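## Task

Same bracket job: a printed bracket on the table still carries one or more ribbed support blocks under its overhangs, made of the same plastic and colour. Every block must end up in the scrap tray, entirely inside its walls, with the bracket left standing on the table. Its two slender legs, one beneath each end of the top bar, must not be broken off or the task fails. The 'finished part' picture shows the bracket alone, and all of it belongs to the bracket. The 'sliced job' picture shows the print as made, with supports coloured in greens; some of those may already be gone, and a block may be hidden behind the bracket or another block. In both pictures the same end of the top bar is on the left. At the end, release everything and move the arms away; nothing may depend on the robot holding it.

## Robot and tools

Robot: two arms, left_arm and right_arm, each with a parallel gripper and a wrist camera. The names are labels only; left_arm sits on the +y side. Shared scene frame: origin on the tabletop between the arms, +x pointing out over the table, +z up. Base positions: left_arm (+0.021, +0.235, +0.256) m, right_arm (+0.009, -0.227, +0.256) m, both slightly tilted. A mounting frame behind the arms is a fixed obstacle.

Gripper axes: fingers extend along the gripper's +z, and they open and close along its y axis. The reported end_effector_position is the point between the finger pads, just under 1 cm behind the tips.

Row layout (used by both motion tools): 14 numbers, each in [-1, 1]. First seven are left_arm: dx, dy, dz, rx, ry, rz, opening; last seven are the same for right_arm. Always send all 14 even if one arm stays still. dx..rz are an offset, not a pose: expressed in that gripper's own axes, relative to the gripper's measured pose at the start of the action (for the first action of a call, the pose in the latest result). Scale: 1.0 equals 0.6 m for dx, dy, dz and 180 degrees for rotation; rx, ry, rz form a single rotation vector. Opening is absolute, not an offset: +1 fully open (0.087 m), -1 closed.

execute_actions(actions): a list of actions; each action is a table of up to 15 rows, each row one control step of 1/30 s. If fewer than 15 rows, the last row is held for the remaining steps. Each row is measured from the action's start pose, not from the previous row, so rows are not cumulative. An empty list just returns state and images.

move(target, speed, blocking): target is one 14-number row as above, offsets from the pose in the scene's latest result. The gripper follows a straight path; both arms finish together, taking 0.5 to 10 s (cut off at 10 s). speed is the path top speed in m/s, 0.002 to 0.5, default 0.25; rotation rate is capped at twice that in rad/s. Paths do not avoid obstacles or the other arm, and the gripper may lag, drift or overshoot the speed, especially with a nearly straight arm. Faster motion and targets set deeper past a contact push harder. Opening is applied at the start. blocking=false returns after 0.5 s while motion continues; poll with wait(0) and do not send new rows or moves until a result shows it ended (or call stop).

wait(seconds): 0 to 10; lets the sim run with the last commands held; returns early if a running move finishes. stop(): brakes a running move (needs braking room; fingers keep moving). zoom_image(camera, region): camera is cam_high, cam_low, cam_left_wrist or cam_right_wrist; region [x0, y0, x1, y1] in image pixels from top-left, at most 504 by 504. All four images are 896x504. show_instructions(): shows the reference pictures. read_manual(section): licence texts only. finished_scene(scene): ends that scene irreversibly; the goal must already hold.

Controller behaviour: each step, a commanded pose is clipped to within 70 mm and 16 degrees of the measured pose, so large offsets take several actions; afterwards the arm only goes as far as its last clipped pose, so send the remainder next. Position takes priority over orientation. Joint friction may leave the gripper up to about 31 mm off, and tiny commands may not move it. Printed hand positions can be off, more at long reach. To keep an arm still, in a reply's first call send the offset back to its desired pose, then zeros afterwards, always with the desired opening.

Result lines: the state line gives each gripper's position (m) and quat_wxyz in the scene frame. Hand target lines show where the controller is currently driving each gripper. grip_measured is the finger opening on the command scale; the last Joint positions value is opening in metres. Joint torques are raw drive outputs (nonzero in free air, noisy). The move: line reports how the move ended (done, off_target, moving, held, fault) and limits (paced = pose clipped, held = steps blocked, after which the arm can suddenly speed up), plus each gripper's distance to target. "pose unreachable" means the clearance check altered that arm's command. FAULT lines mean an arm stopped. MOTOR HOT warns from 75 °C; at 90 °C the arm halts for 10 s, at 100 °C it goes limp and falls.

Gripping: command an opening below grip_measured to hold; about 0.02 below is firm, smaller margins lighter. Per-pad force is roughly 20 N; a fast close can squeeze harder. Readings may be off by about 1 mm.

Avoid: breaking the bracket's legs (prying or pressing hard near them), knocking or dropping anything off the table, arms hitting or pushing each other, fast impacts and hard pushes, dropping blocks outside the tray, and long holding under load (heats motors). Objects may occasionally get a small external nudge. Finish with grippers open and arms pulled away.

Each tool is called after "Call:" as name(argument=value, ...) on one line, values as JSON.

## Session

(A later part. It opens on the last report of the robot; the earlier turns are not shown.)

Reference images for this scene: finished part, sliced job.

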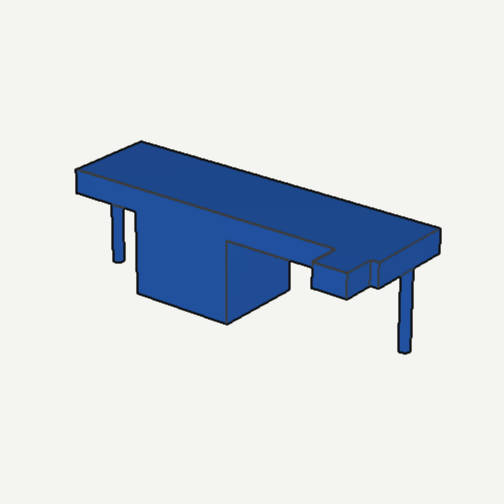

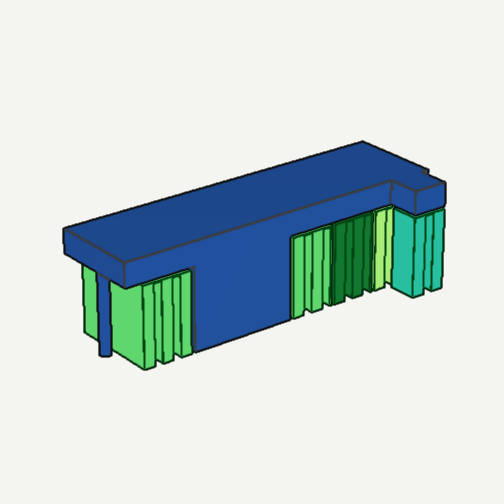

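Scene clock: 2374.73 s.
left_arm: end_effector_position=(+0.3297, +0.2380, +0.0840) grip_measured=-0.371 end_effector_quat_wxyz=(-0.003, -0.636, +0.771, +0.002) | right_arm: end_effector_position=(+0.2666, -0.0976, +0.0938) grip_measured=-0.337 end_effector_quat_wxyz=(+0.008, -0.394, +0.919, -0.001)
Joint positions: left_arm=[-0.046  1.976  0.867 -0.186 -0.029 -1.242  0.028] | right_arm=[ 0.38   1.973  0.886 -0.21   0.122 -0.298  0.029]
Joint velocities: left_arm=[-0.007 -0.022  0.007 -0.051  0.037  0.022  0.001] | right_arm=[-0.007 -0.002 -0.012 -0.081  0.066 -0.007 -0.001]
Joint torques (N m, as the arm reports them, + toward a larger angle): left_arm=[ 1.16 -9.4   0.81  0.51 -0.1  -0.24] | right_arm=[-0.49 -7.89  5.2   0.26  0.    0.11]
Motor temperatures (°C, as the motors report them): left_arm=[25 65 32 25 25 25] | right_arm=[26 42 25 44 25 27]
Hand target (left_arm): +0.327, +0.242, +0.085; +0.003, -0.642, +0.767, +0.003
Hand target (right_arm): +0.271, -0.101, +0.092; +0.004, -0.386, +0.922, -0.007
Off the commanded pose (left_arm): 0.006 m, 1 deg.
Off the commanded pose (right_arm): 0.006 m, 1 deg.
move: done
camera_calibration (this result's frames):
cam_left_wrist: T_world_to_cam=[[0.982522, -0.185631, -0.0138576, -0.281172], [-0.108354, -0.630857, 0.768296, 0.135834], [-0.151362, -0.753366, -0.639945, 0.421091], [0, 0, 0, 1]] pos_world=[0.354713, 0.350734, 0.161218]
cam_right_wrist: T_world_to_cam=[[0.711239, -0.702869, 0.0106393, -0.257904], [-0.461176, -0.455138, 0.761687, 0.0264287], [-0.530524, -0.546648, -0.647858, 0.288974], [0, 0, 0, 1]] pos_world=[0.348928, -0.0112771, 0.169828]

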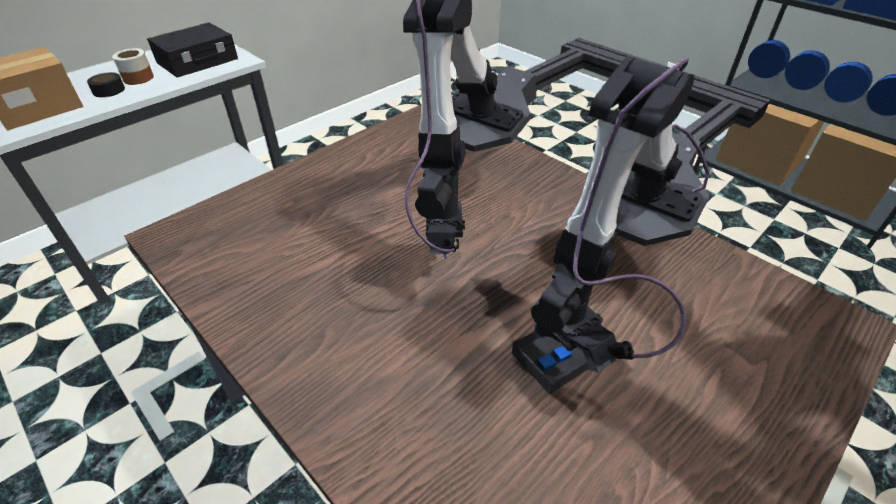

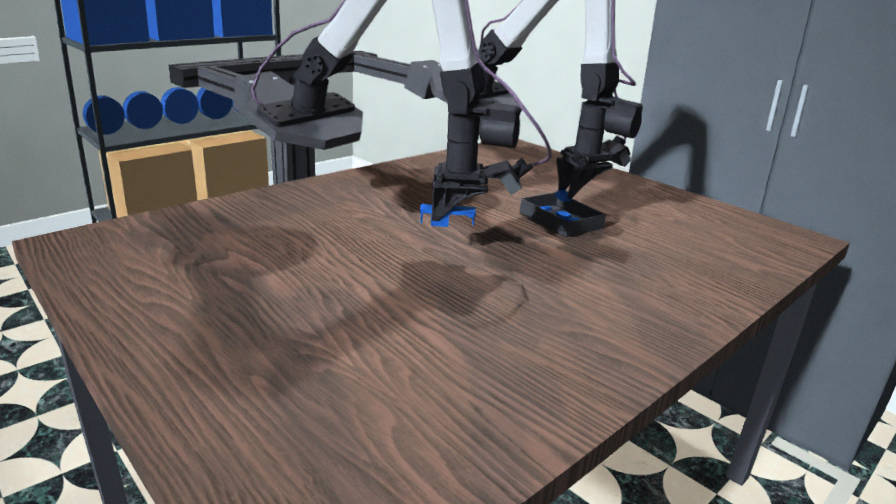

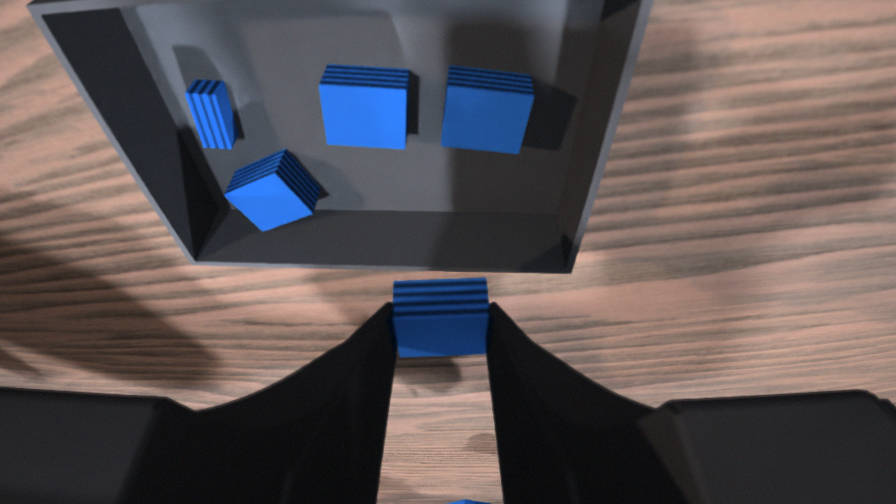

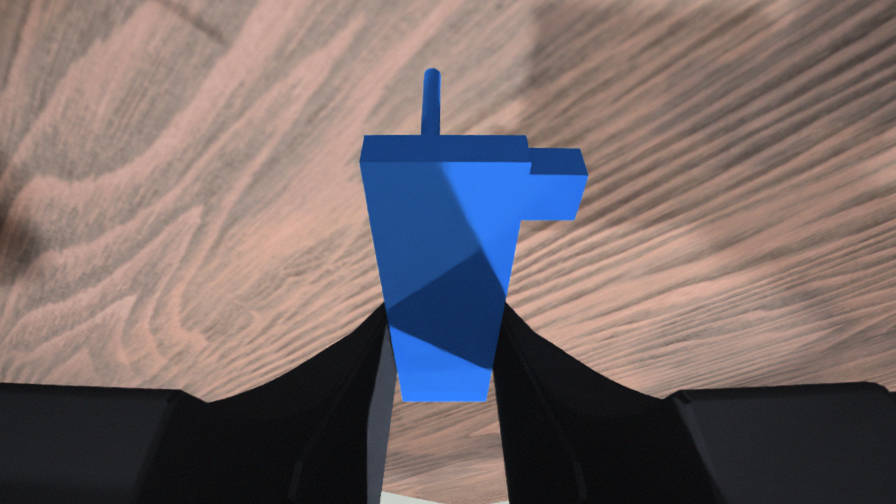

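Call:
move(target=[0.005,0.0,0.119,0,0,-0.004,-0.40,0,0,0.1097,-0.004,0.008,0,-0.40], speed=0.07)

Scene clock: 2382.67 s.
left_arm: end_effector_position=(+0.3186, +0.2344, +0.0191) grip_measured=-0.371 end_effector_quat_wxyz=(-0.012, -0.639, +0.769, +0.008) | right_arm: end_effector_position=(+0.2605, -0.0976, +0.0319) grip_measured=-0.337 end_effector_quat_wxyz=(-0.012, -0.397, +0.918, -0.003)
Joint positions: left_arm=[-0.046  2.229  0.903  0.008 -0.029 -1.25   0.028] | right_arm=[ 0.367  2.224  0.956 -0.067  0.119 -0.313  0.029]
Joint velocities: left_arm=[-0.002 -0.012 -0.007 -0.066  0.11   0.007  0.001] | right_arm=[-0.022 -0.022  0.012  0.007  0.051 -0.022 -0.001]
Joint torques (N m, as the arm reports them, + toward a larger angle): left_arm=[-0.14 -6.76  3.56  0.55 -0.05 -0.22] | right_arm=[-0.41 -8.67  3.97  0.38 -0.19 -0.03]
Motor temperatures (°C, as the motors report them): left_arm=[25 64 31 25 25 25] | right_arm=[25 43 25 42 25 27]
Hand target (left_arm): +0.327, +0.234, +0.012; -0.003, -0.641, +0.768, +0.002
Hand target (right_arm): +0.268, -0.097, +0.028; -0.006, -0.395, +0.919, -0.000
Off the commanded pose (left_arm): 0.012 m, 1 deg.
Off the commanded pose (right_arm): 0.008 m, 1 deg.
move: off_target (left_arm)
camera_calibration (this result's frames):
cam_left_wrist: T_world_to_cam=[[0.983311, -0.178486, -0.0352521, -0.273357], [-0.086542, -0.629314, 0.772318, 0.174826], [-0.160032, -0.756378, -0.634257, 0.378563], [0, 0, 0, 1]] pos_world=[0.344507, 0.347566, 0.0954488]
cam_right_wrist: T_world_to_cam=[[0.715699, -0.698409, -0.0000976804, -0.253335], [-0.432143, -0.442951, 0.785523, 0.0635683], [-0.548659, -0.562156, -0.618832, 0.247927], [0, 0, 0, 1]] pos_world=[0.34481, -0.00940025, 0.103466]

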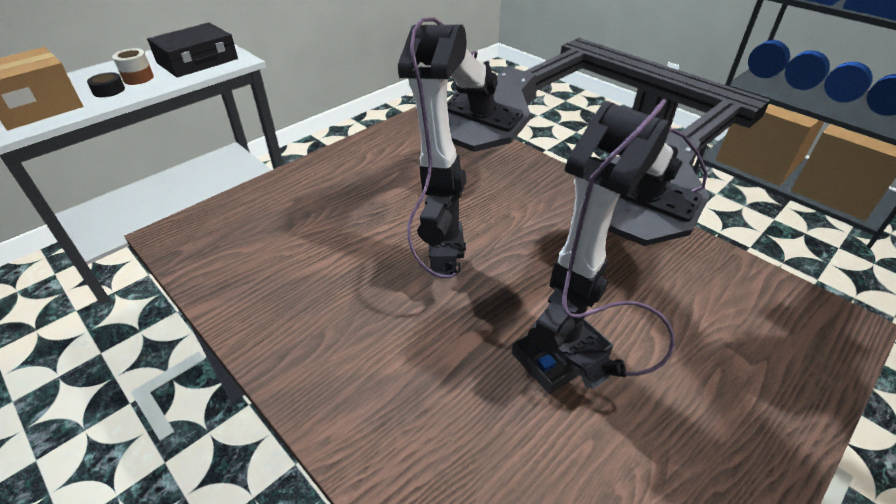

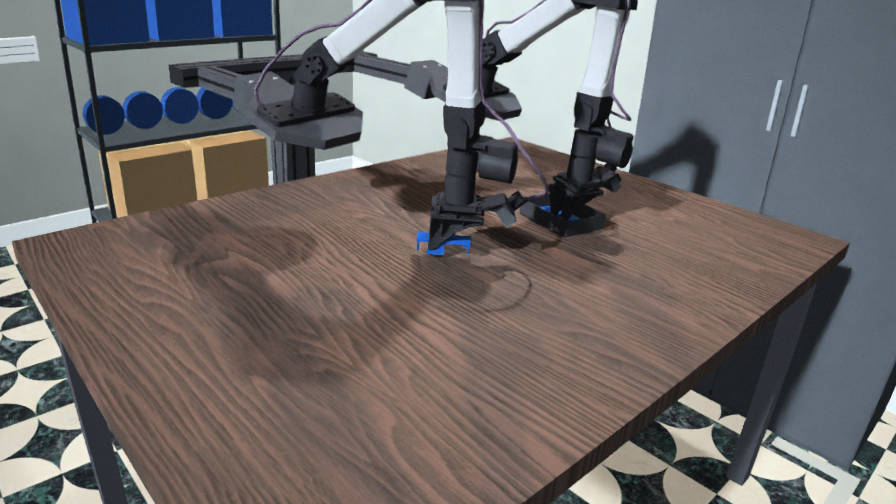

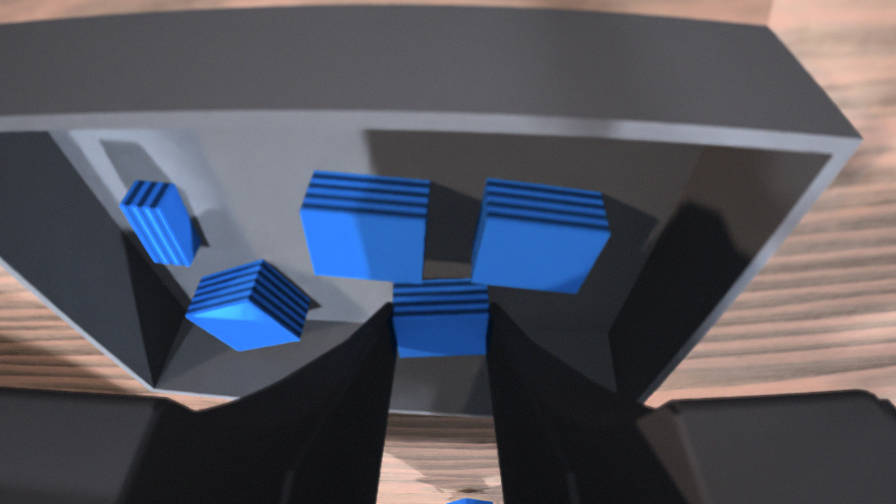

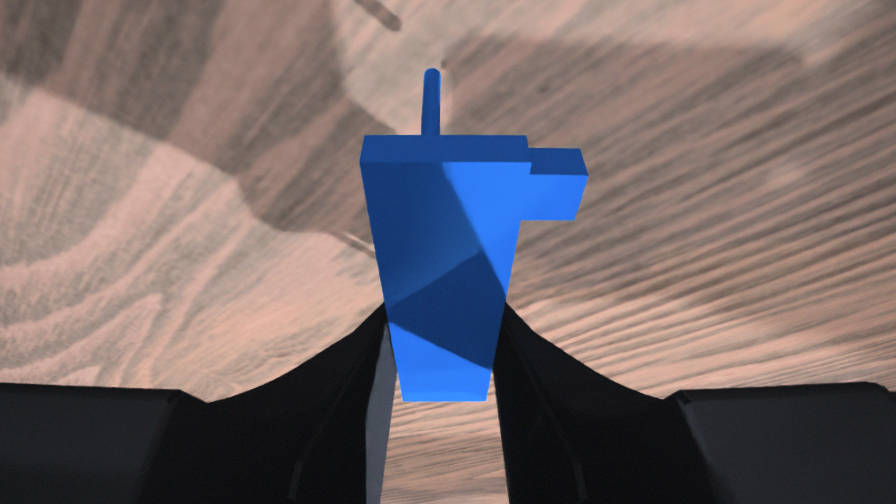

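Call:
execute_actions(actions=[])

Scene clock: 2389.33 s.
left_arm: end_effector_position=(+0.3186, +0.2344, +0.0191) grip_measured=-0.371 end_effector_quat_wxyz=(-0.012, -0.639, +0.769, +0.008) | right_arm: end_effector_position=(+0.2606, -0.0975, +0.0319) grip_measured=-0.337 end_effector_quat_wxyz=(-0.011, -0.397, +0.918, -0.002)
Joint positions: left_arm=[-0.046  2.229  0.903  0.008 -0.029 -1.25   0.028] | right_arm=[ 0.367  2.224  0.956 -0.066  0.119 -0.313  0.029]
Joint velocities: left_arm=[ 0.007 -0.007 -0.007  0.051 -0.007 -0.007  0.001] | right_arm=[-0.007  0.007 -0.002 -0.051 -0.051 -0.037 -0.001]
Joint torques (N m, as the arm reports them, + toward a larger angle): left_arm=[-0.07 -6.72  3.59  0.57 -0.03 -0.25] | right_arm=[-0.36 -8.62  3.92  0.36 -0.19 -0.04]
Motor temperatures (°C, as the motors report them): left_arm=[25 62 31 25 25 25] | right_arm=[25 43 25 41 25 27]
Hand target (left_arm): +0.327, +0.234, +0.012; -0.003, -0.641, +0.768, +0.002
Hand target (right_arm): +0.268, -0.097, +0.028; -0.006, -0.395, +0.919, +0.000
Off the commanded pose (left_arm): 0.012 m, 1 deg.
Off the commanded pose (right_arm): 0.008 m, 1 deg.
camera_calibration (this result's frames):
cam_left_wrist: T_world_to_cam=[[0.983311, -0.178486, -0.0352521, -0.273357], [-0.086542, -0.629314, 0.772318, 0.174826], [-0.160032, -0.756378, -0.634257, 0.378563], [0, 0, 0, 1]] pos_world=[0.344507, 0.347566, 0.0954488]
cam_right_wrist: T_world_to_cam=[[0.715631, -0.698478, -0.000241816, -0.253306], [-0.432563, -0.443458, 0.785006, 0.0637995], [-0.548417, -0.56167, -0.619488, 0.248065], [0, 0, 0, 1]] pos_world=[0.344914, -0.00930621, 0.103529]

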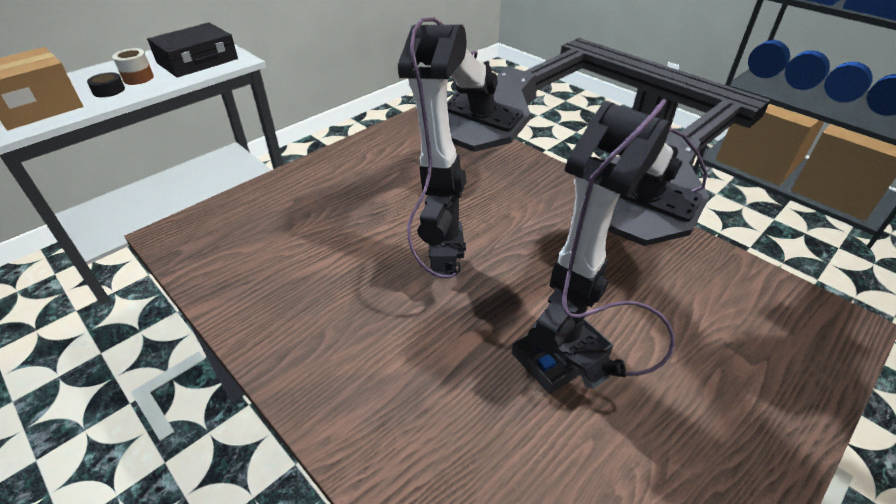

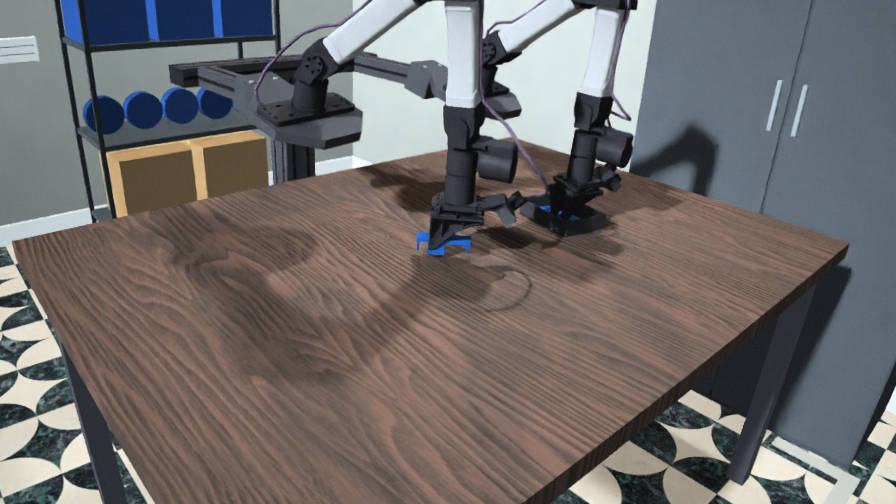

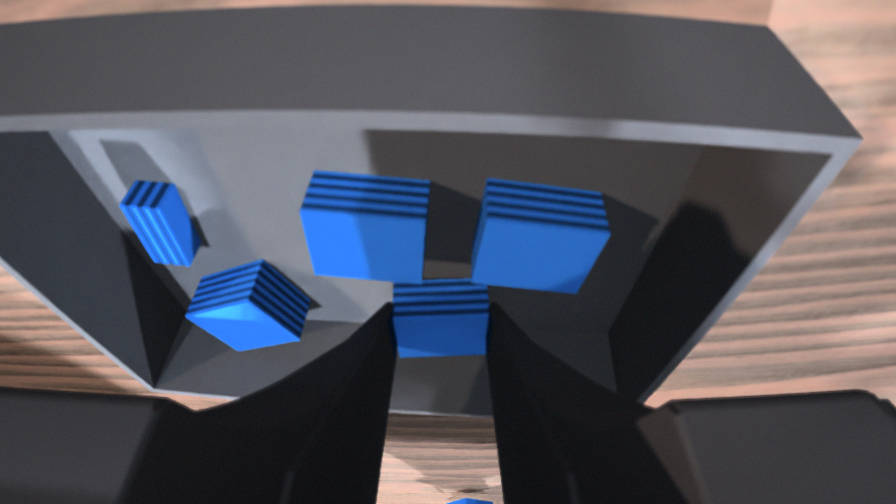

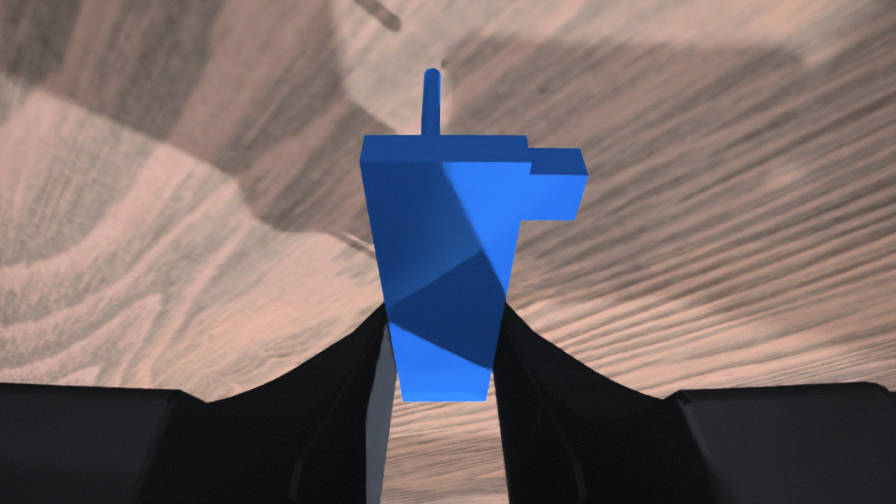

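Call:
execute_actions(actions=[[[-0.002,-0.010,0.009,0,0,0,-0.39,-0.009,-0.0085,0.007,0,-0.003,0,-0.40],[-0.002,-0.010,0.009,0,0,0,-0.38,-0.009,-0.0085,0.008,0,-0.003,0,-0.40],[-0.002,-0.010,0.009,0,0,0,-0.37,-0.009,-0.0085,0.009,0,-0.004,0,-0.40],[-0.002,-0.010,0.009,0,0,0,-0.36,-0.009,-0.0085,0.010,0,-0.004,0,-0.40],[-0.002,-0.010,0.009,0,0,0,-0.35,-0.009,-0.0085,0.011,0,-0.005,0,-0.40],[-0.002,-0.010,0.009,0,0,0,-0.34,-0.009,-0.0085,0.012,0,-0.005,0,-0.40],[-0.002,-0.010,0.009,0,0,0,-0.32,-0.009,-0.0085,0.013,0,-0.005,0,-0.40],[-0.002,-0.010,0.009,0,0,0,-0.30,-0.009,-0.0085,0.013,0,-0.005,0,-0.40],[-0.002,-0.010,0.009,0,0,0,-0.28,-0.009,-0.0085,0.013,0,-0.005,0,-0.40],[-0.002,-0.010,0.009,0,0,0,-0.26,-0.009,-0.0085,0.013,0,-0.005,0,-0.40],[-0.002,-0.010,0.009,0,0,0,-0.24,-0.009,-0.0085,0.013,0,-0.005,0,-0.40],[-0.002,-0.010,0.009,0,0,0,-0.22,-0.009,-0.0085,0.013,0,-0.005,0,-0.40],[-0.002,-0.010,0.009,0,0,0,-0.20,-0.009,-0.0085,0.013,0,-0.005,0,-0.40],[-0.002,-0.010,0.009,0,0,0,-0.19,-0.009,-0.0085,0.013,0,-0.005,0,-0.40],[-0.002,-0.010,0.009,0,0,0,-0.18,-0.009,-0.0085,0.013,0,-0.005,0,-0.40]]])

Scene clock: 2405.50 s.
left_arm: end_effector_position=(+0.3248, +0.2353, +0.0196) grip_measured=-0.185 end_effector_quat_wxyz=(-0.008, -0.639, +0.769, +0.005) | right_arm: end_effector_position=(+0.2605, -0.0972, +0.0282) grip_measured=-0.337 end_effector_quat_wxyz=(-0.009, -0.401, +0.916, -0.002)
Joint positions: left_arm=[-0.046  2.229  0.917  0.006 -0.029 -1.25   0.036] | right_arm=[ 0.367  2.237  0.956 -0.049  0.118 -0.321  0.029]
Joint velocities: left_arm=[-0.012 -0.017 -0.002  0.037  0.022  0.037  0.007] | right_arm=[-0.002  0.007 -0.002 -0.051 -0.037  0.022  0.   ]
Joint torques (N m, as the arm reports them, + toward a larger angle): left_arm=[ 0.04 -6.92  3.35  0.28 -0.02 -0.17] | right_arm=[-0.5  -8.63  3.82  0.36 -0.22 -0.04]
Motor temperatures (°C, as the motors report them): left_arm=[25 59 31 25 25 25] | right_arm=[25 43 26 39 25 27]
Hand target (left_arm): +0.324, +0.234, +0.014; -0.012, -0.639, +0.769, +0.007
Hand target (right_arm): +0.268, -0.097, +0.024; -0.004, -0.397, +0.918, +0.001
Off the commanded pose (left_arm): 0.006 m, 1 deg.
Off the commanded pose (right_arm): 0.009 m, 1 deg.
camera_calibration (this result's frames):
cam_left_wrist: T_world_to_cam=[[0.983709, -0.178105, -0.0243855, -0.279704], [-0.0950688, -0.63055, 0.770304, 0.17862], [-0.152572, -0.755437, -0.63721, 0.377943], [0, 0, 0, 1]] pos_world=[0.349792, 0.348324, 0.096417]
cam_right_wrist: T_world_to_cam=[[0.720881, -0.693059, -0.000381787, -0.253848], [-0.431293, -0.449037, 0.782529, 0.0659374], [-0.542511, -0.563946, -0.622613, 0.244191], [0, 0, 0, 1]] pos_world=[0.343909, -0.00861253, 0.100342]

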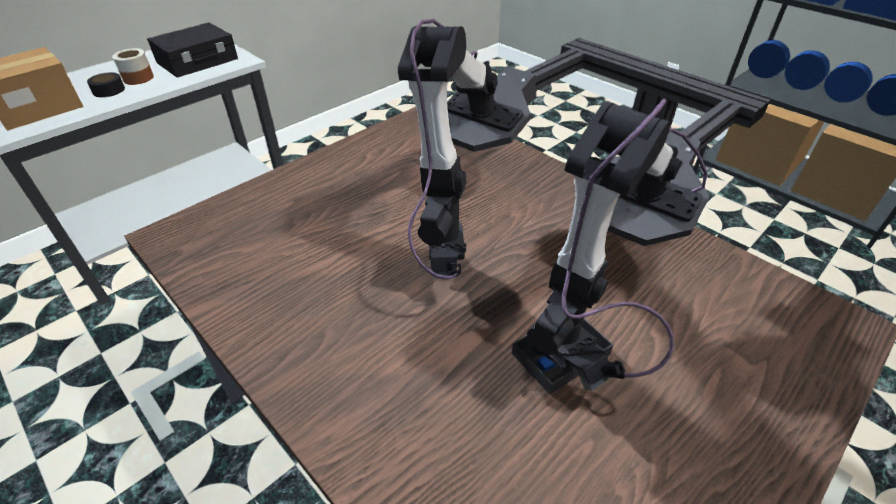

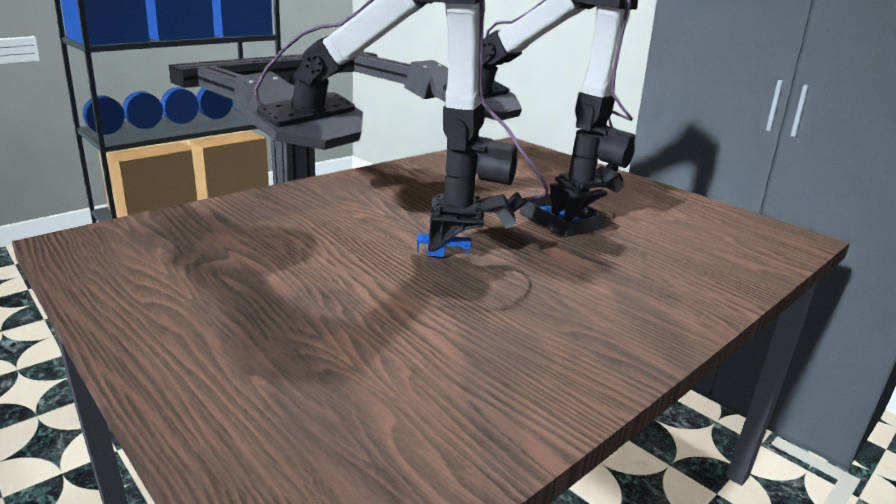

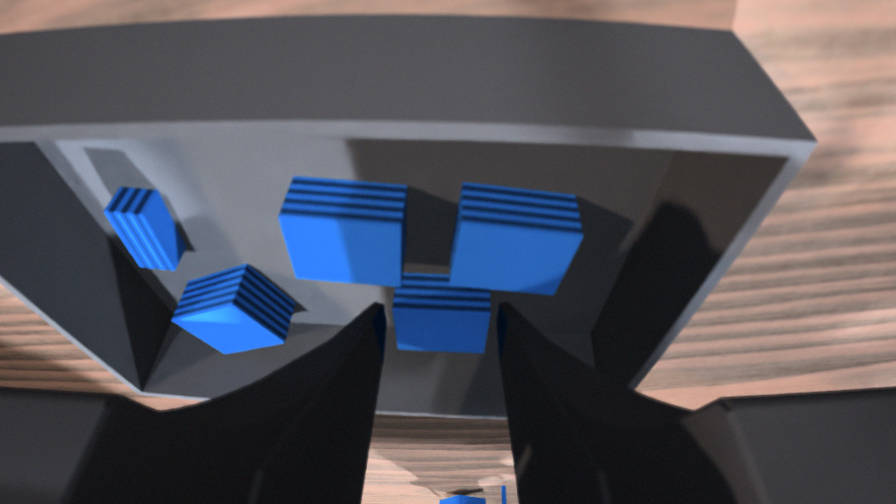

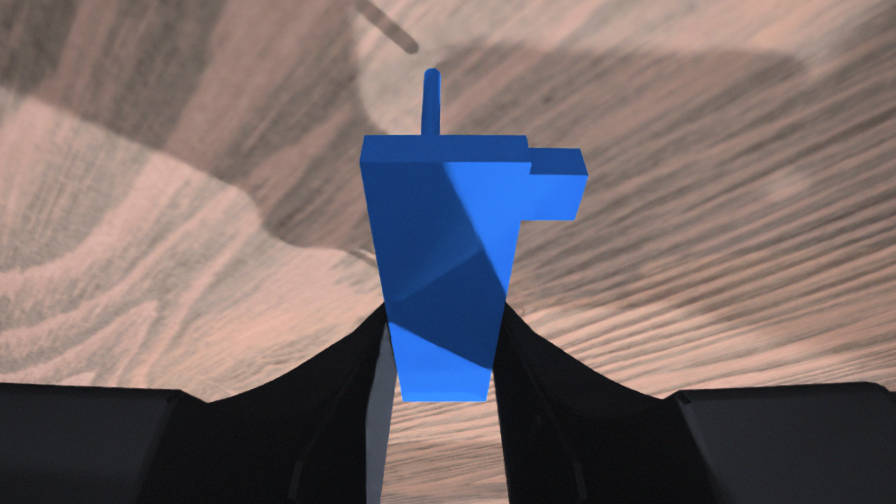

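Call:
move(target=[0,0.010,-0.125,0,0,0,-0.18,-0.0087,-0.009,0.0112,0.001,-0.005,0,-0.40], speed=0.1)

Scene clock: 2415.37 s.
left_arm: end_effector_position=(+0.3366, +0.2392, +0.0948) grip_measured=-0.180 end_effector_quat_wxyz=(+0.008, -0.640, +0.769, -0.005) | right_arm: end_effector_position=(+0.2644, -0.0953, +0.0275) grip_measured=-0.337 end_effector_quat_wxyz=(-0.001, -0.403, +0.915, -0.001)
Joint positions: left_arm=[-0.046  1.933  0.863 -0.199 -0.029 -1.25   0.036] | right_arm=[ 0.367  2.237  0.956 -0.032  0.118 -0.328  0.029]
Joint velocities: left_arm=[-0.002 -0.017  0.002  0.007 -0.037  0.051  0.001] | right_arm=[ 0.007  0.012 -0.002  0.081 -0.022 -0.066 -0.   ]
Joint torques (N m, as the arm reports them, + toward a larger angle): left_arm=[ 0.28 -9.12  0.87  0.23 -0.04 -0.15] | right_arm=[-0.37 -7.86  3.56  0.43 -0.16 -0.04]
Motor temperatures (°C, as the motors report them): left_arm=[25 57 31 25 25 25] | right_arm=[25 44 26 39 25 27]
Hand target (left_arm): +0.321, +0.237, +0.095; -0.008, -0.639, +0.769, +0.005
Hand target (right_arm): +0.268, -0.097, +0.022; -0.001, -0.401, +0.916, +0.000
Off the commanded pose (left_arm): 0.017 m, 2 deg.
Off the commanded pose (right_arm): 0.007 m, 0 deg.
move: off_target (left_arm)
camera_calibration (this result's frames):
cam_left_wrist: T_world_to_cam=[[0.984151, -0.17698, 0.0111351, -0.292584], [-0.122751, -0.634585, 0.763042, 0.135282], [-0.127977, -0.752316, -0.646253, 0.422385], [0, 0, 0, 1]] pos_world=[0.358608, 0.351833, 0.173]
cam_right_wrist: T_world_to_cam=[[0.724451, -0.689309, 0.00479451, -0.256089], [-0.440771, -0.457872, 0.772058, 0.0710508], [-0.529992, -0.561432, -0.635534, 0.244273], [0, 0, 0, 1]] pos_world=[0.346304, -0.00684975, 0.101616]

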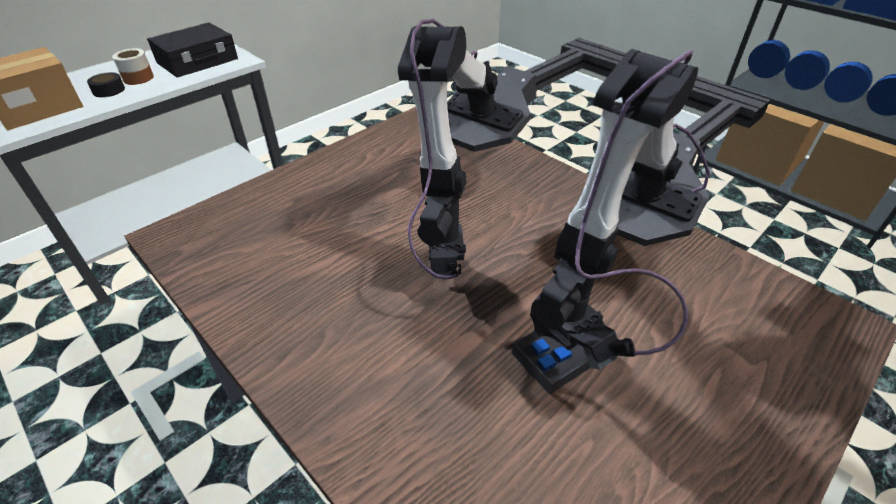

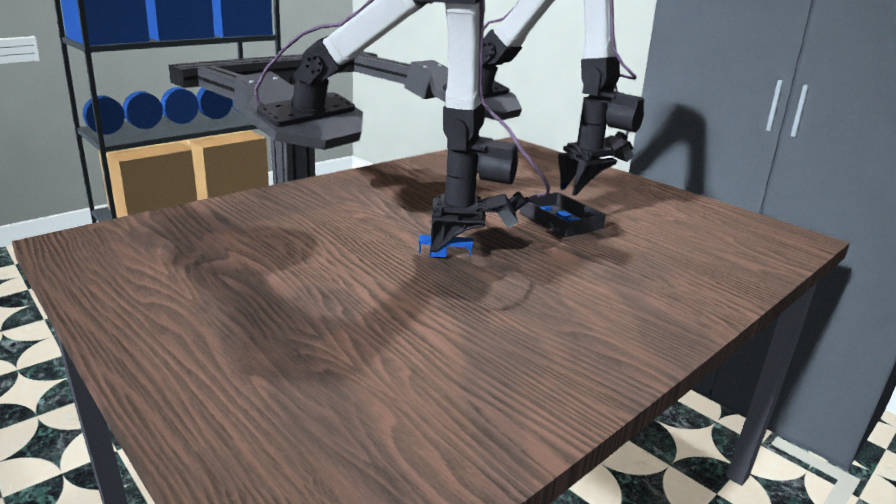

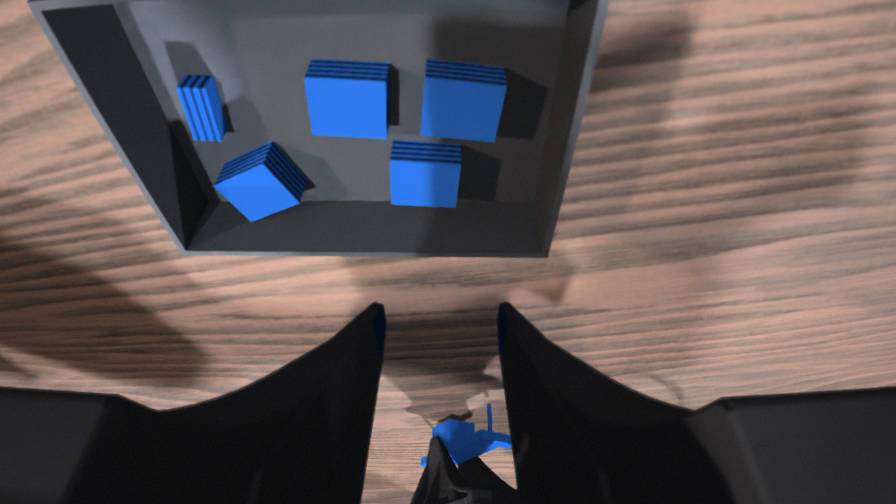

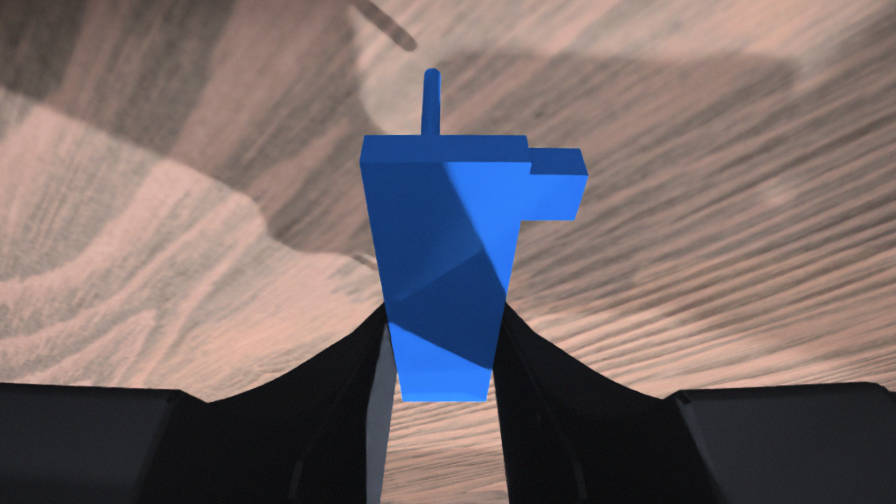

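Call:
zoom_image(camera="cam_low", region=[400, 215, 500, 271])

Region (400, 215, 500, 271) of cam_low's 896x504 image, scaled by 5.040, with more detail than that image has; it fills the top 282 rows of this view, and the rest is white.

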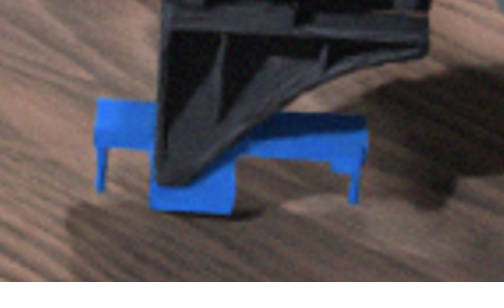

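Call:
execute_actions(actions=[[[0.008,0.026,-0.002,0,0,0,-0.18,-0.002,-0.0063,0.0095,0,0,0,-0.40],[0.008,0.028,-0.005,0,0,0,-0.18,-0.002,-0.0063,0.010,0,0,0,-0.40],[0.008,0.030,-0.010,0,0,0,-0.18,-0.002,-0.0063,0.0105,0,0,0,-0.40],[0.008,0.033,-0.016,0,0,0,-0.18,-0.002,-0.0063,0.011,0,0,0,-0.40],[0.008,0.036,-0.023,0,0,0,-0.18,-0.002,-0.0063,0.0115,0,0,0,-0.40],[0.008,0.040,-0.031,0,0,0,-0.18,-0.002,-0.0063,0.012,0,0,0,-0.40],[0.008,0.044,-0.039,0,0,0,-0.18,-0.002,-0.0063,0.0125,0,0,0,-0.40],[0.008,0.048,-0.047,0,0,0,-0.18,-0.002,-0.0063,0.013,0,0,0,-0.40],[0.008,0.052,-0.055,0,0,0,-0.18,-0.002,-0.0063,0.0135,0,0,0,-0.40],[0.008,0.055,-0.062,0,0,0,-0.18,-0.002,-0.0063,0.014,0,0,0,-0.40],[0.008,0.058,-0.068,0,0,0,-0.18,-0.002,-0.0063,0.014,0,0,0,-0.40],[0.008,0.060,-0.073,0,0,0,-0.18,-0.002,-0.0063,0.014,0,0,0,-0.40],[0.008,0.062,-0.077,0,0,0,-0.18,-0.002,-0.0063,0.014,0,0,0,-0.40],[0.008,0.063,-0.079,0,0,0,-0.18,-0.002,-0.0063,0.014,0,0,0,-0.40],[0.008,0.063,-0.080,0,0,0,-0.18,-0.002,-0.0063,0.014,0,0,0,-0.40]]])

Scene clock: 2425.33 s.
left_arm: end_effector_position=(+0.3220, +0.2425, +0.1401) grip_measured=-0.180 end_effector_quat_wxyz=(+0.036, -0.640, +0.767, -0.020) | right_arm: end_effector_position=(+0.2611, -0.0968, +0.0234) grip_measured=-0.337 end_effector_quat_wxyz=(-0.005, -0.406, +0.914, -0.001)
Joint positions: left_arm=[-0.034  1.693  0.736 -0.247 -0.029 -1.239  0.036] | right_arm=[ 0.367  2.253  0.956 -0.025  0.118 -0.332  0.029]
Joint velocities: left_arm=[ 0.046 -0.281 -0.042 -0.212 -0.022 -0.051 -0.001] | right_arm=[-0.012  0.022 -0.032 -0.022  0.037 -0.037 -0.   ]
Joint torques (N m, as the arm reports them, + toward a larger angle): left_arm=[ 1.3  -7.39  1.76  0.31  0.06 -0.12] | right_arm=[-0.29 -8.54  3.71  0.39 -0.14 -0.03]
Motor temperatures (°C, as the motors report them): left_arm=[25 58 31 25 25 25] | right_arm=[25 43 26 38 25 27]
Hand target (left_arm): +0.299, +0.242, +0.142; +0.008, -0.640, +0.768, -0.006
Hand target (right_arm): +0.268, -0.097, +0.019; -0.000, -0.403, +0.915, -0.001
Off the commanded pose (left_arm): 0.024 m, 4 deg.
Off the commanded pose (right_arm): 0.008 m, 1 deg.
camera_calibration (this result's frames):
cam_left_wrist: T_world_to_cam=[[0.981905, -0.175822, 0.0703445, -0.285994], [-0.16884, -0.644578, 0.745662, 0.120691], [-0.0857616, -0.744047, -0.6626, 0.439011], [0, 0, 0, 1]] pos_world=[0.338847, 0.354156, 0.221012]
cam_right_wrist: T_world_to_cam=[[0.728123, -0.685444, 0.00186697, -0.255178], [-0.431897, -0.45667, 0.777764, 0.0696543], [-0.532261, -0.567115, -0.628553, 0.23896], [0, 0, 0, 1]] pos_world=[0.343073, -0.00758348, 0.0965006]

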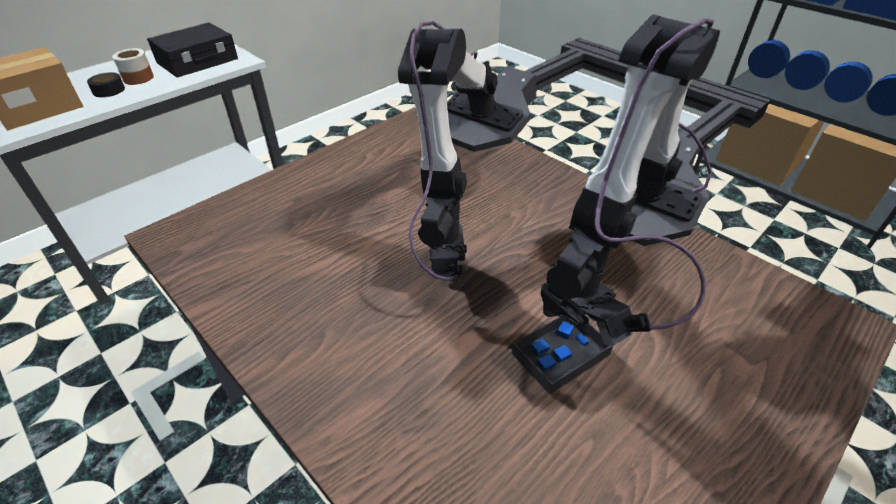

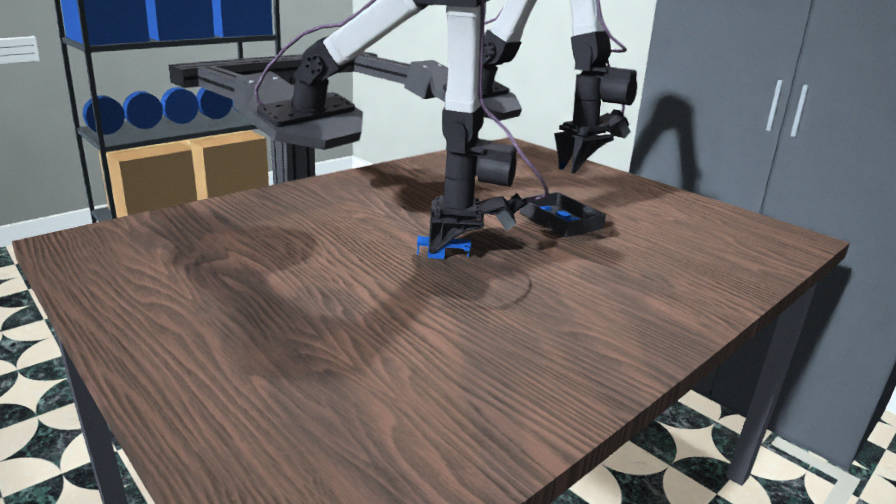

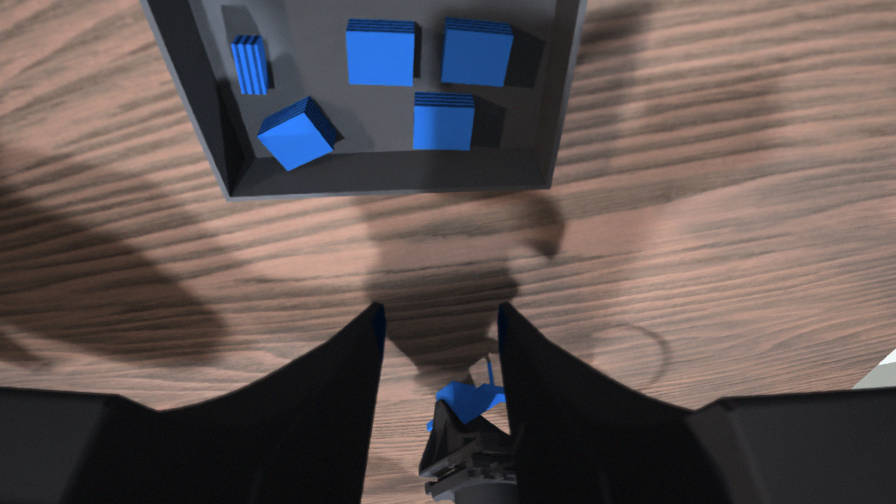

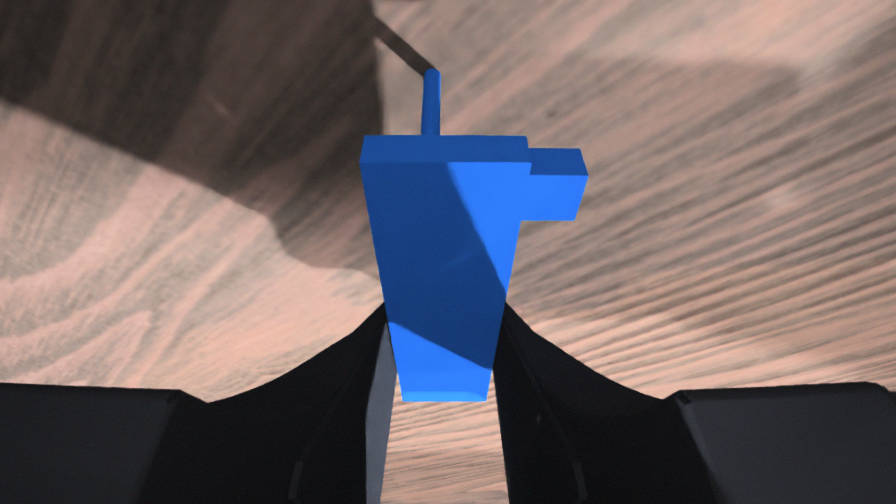

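Call:
execute_actions(actions=[[[0.008,0.0375,-0.003,-0.018,0.008,0,-0.18,-0.004,-0.005,0.005,0,-0.002,0,-0.37],[0.008,0.0375,-0.003,-0.018,0.008,0,-0.18,-0.004,-0.005,0.005,0,-0.002,0,-0.35],[0.008,0.0375,-0.003,-0.018,0.008,0,-0.18,-0.004,-0.005,0.005,0,-0.002,0,-0.34],[0.008,0.0375,-0.003,-0.018,0.008,0,-0.18,-0.004,-0.005,0.005,0,-0.002,0,-0.33],[0.008,0.0375,-0.003,-0.018,0.008,0,-0.18,-0.004,-0.005,0.005,0,-0.002,0,-0.32],[0.008,0.0375,-0.003,-0.018,0.008,0,-0.18,-0.004,-0.005,0.005,0,-0.002,0,-0.30],[0.008,0.0375,-0.003,-0.018,0.008,0,-0.18,-0.004,-0.005,0.005,0,-0.002,0,-0.27],[0.008,0.0375,-0.003,-0.018,0.008,0,-0.18,-0.004,-0.005,0.005,0,-0.002,0,-0.23],[0.008,0.0375,-0.003,-0.018,0.008,0,-0.18,-0.004,-0.005,0.005,0,-0.002,0,-0.18],[0.008,0.0375,-0.003,-0.018,0.008,0,-0.18,-0.004,-0.005,0.005,0,-0.002,0,-0.12],[0.008,0.0375,-0.003,-0.018,0.008,0,-0.18,-0.004,-0.005,0.005,0,-0.002,0,-0.05],[0.008,0.0375,-0.003,-0.018,0.008,0,-0.18,-0.004,-0.005,0.005,0,-0.002,0,0.02],[0.008,0.0375,-0.003,-0.018,0.008,0,-0.18,-0.004,-0.005,0.005,0,-0.002,0,0.09],[0.008,0.0375,-0.003,-0.018,0.008,0,-0.18,-0.004,-0.005,0.005,0,-0.002,0,0.15],[0.008,0.0375,-0.003,-0.018,0.008,0,-0.18,-0.004,-0.005,0.005,0,-0.002,0,0.20]]])

Scene clock: 2438.87 s.
left_arm: end_effector_position=(+0.3134, +0.2417, +0.1421) grip_measured=-0.180 end_effector_quat_wxyz=(+0.024, -0.638, +0.770, -0.013) | right_arm: end_effector_position=(+0.2614, -0.0967, +0.0234) grip_measured=+0.176 end_effector_quat_wxyz=(-0.005, -0.406, +0.914, -0.001)
Joint positions: left_arm=[-0.033  1.682  0.731 -0.282 -0.029 -1.233  0.036] | right_arm=[ 0.367  2.253  0.956 -0.024  0.118 -0.334  0.051]
Joint velocities: left_arm=[-0.002  0.002 -0.007  0.007  0.037  0.037  0.   ] | right_arm=[-0.012 -0.007 -0.002  0.007 -0.037 -0.051  0.042]
Joint torques (N m, as the arm reports them, + toward a larger angle): left_arm=[ 1.68 -7.38  1.68  0.37  0.07 -0.1 ] | right_arm=[ 0.06 -8.91  2.84  0.38 -0.18 -0.01]
Motor temperatures (°C, as the motors report them): left_arm=[25 56 30 25 25 25] | right_arm=[25 44 26 37 25 27]
Hand target (left_arm): +0.299, +0.242, +0.140; +0.009, -0.640, +0.768, -0.006
Hand target (right_arm): +0.265, -0.097, +0.020; -0.003, -0.406, +0.914, +0.000
Off the commanded pose (left_arm): 0.015 m, 2 deg.
Off the commanded pose (right_arm): 0.005 m, 0 deg.
camera_calibration (this result's frames):
cam_left_wrist: T_world_to_cam=[[0.982478, -0.181254, 0.0433959, -0.272872], [-0.151501, -0.641067, 0.752383, 0.110023], [-0.108553, -0.745775, -0.657295, 0.445803], [0, 0, 0, 1]] pos_world=[0.333152, 0.353541, 0.222086]
cam_right_wrist: T_world_to_cam=[[0.729075, -0.68443, 0.00220289, -0.255482], [-0.432027, -0.457707, 0.777082, 0.0698119], [-0.53085, -0.567503, -0.629395, 0.238754], [0, 0, 0, 1]] pos_world=[0.343168, -0.00741246, 0.0965835]

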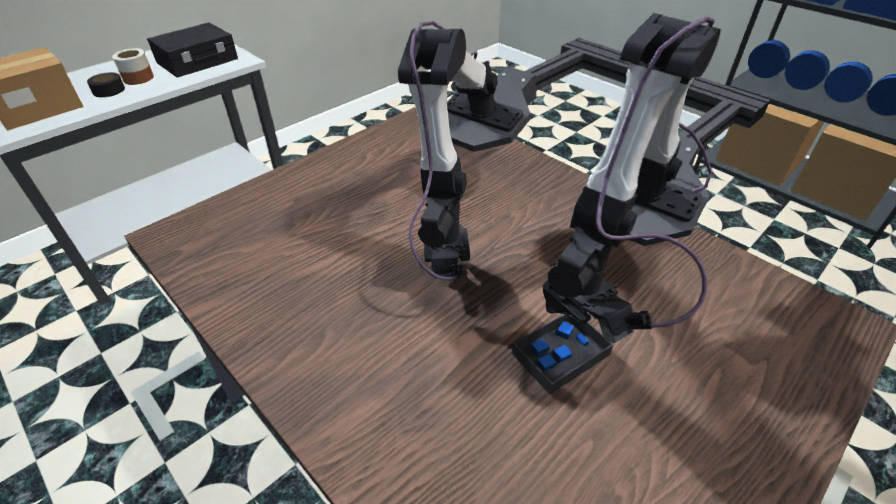

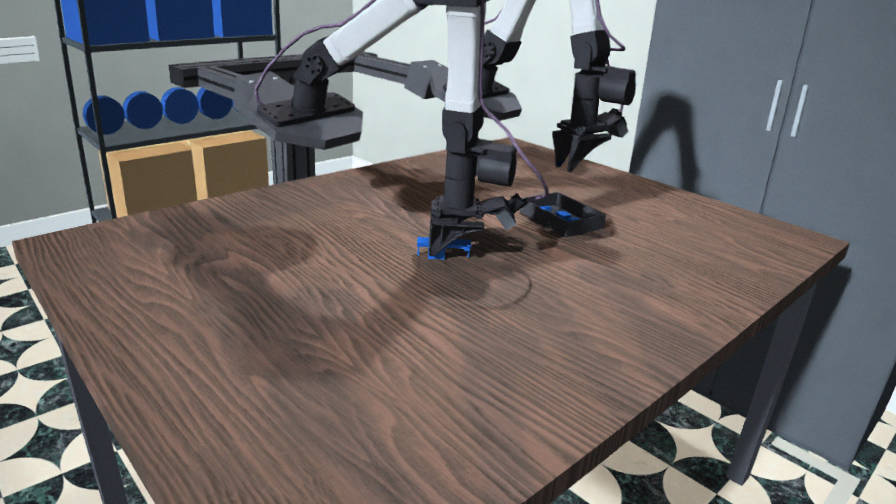

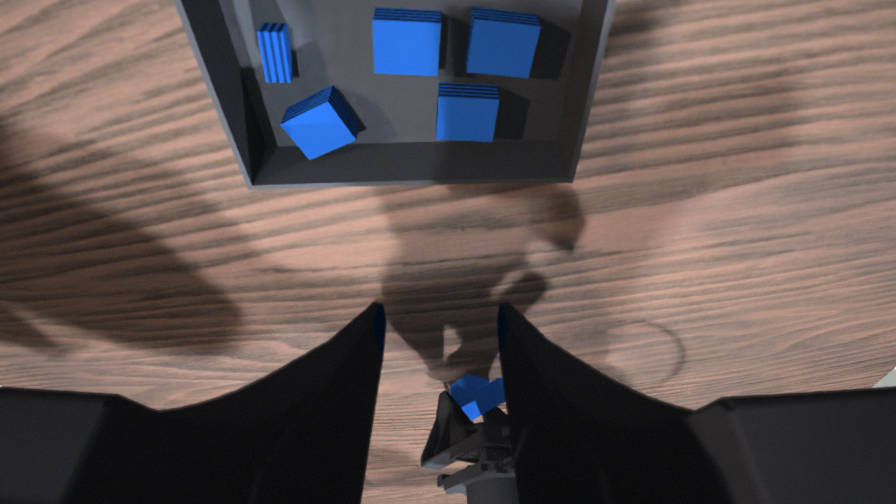

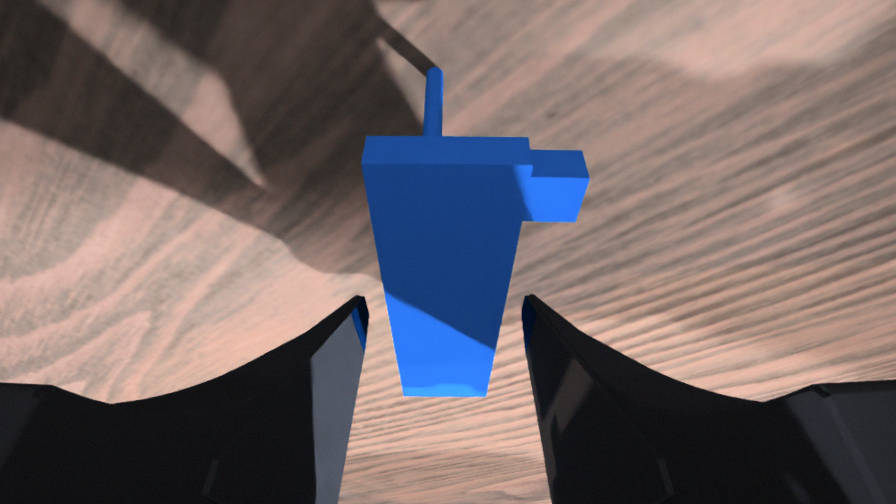

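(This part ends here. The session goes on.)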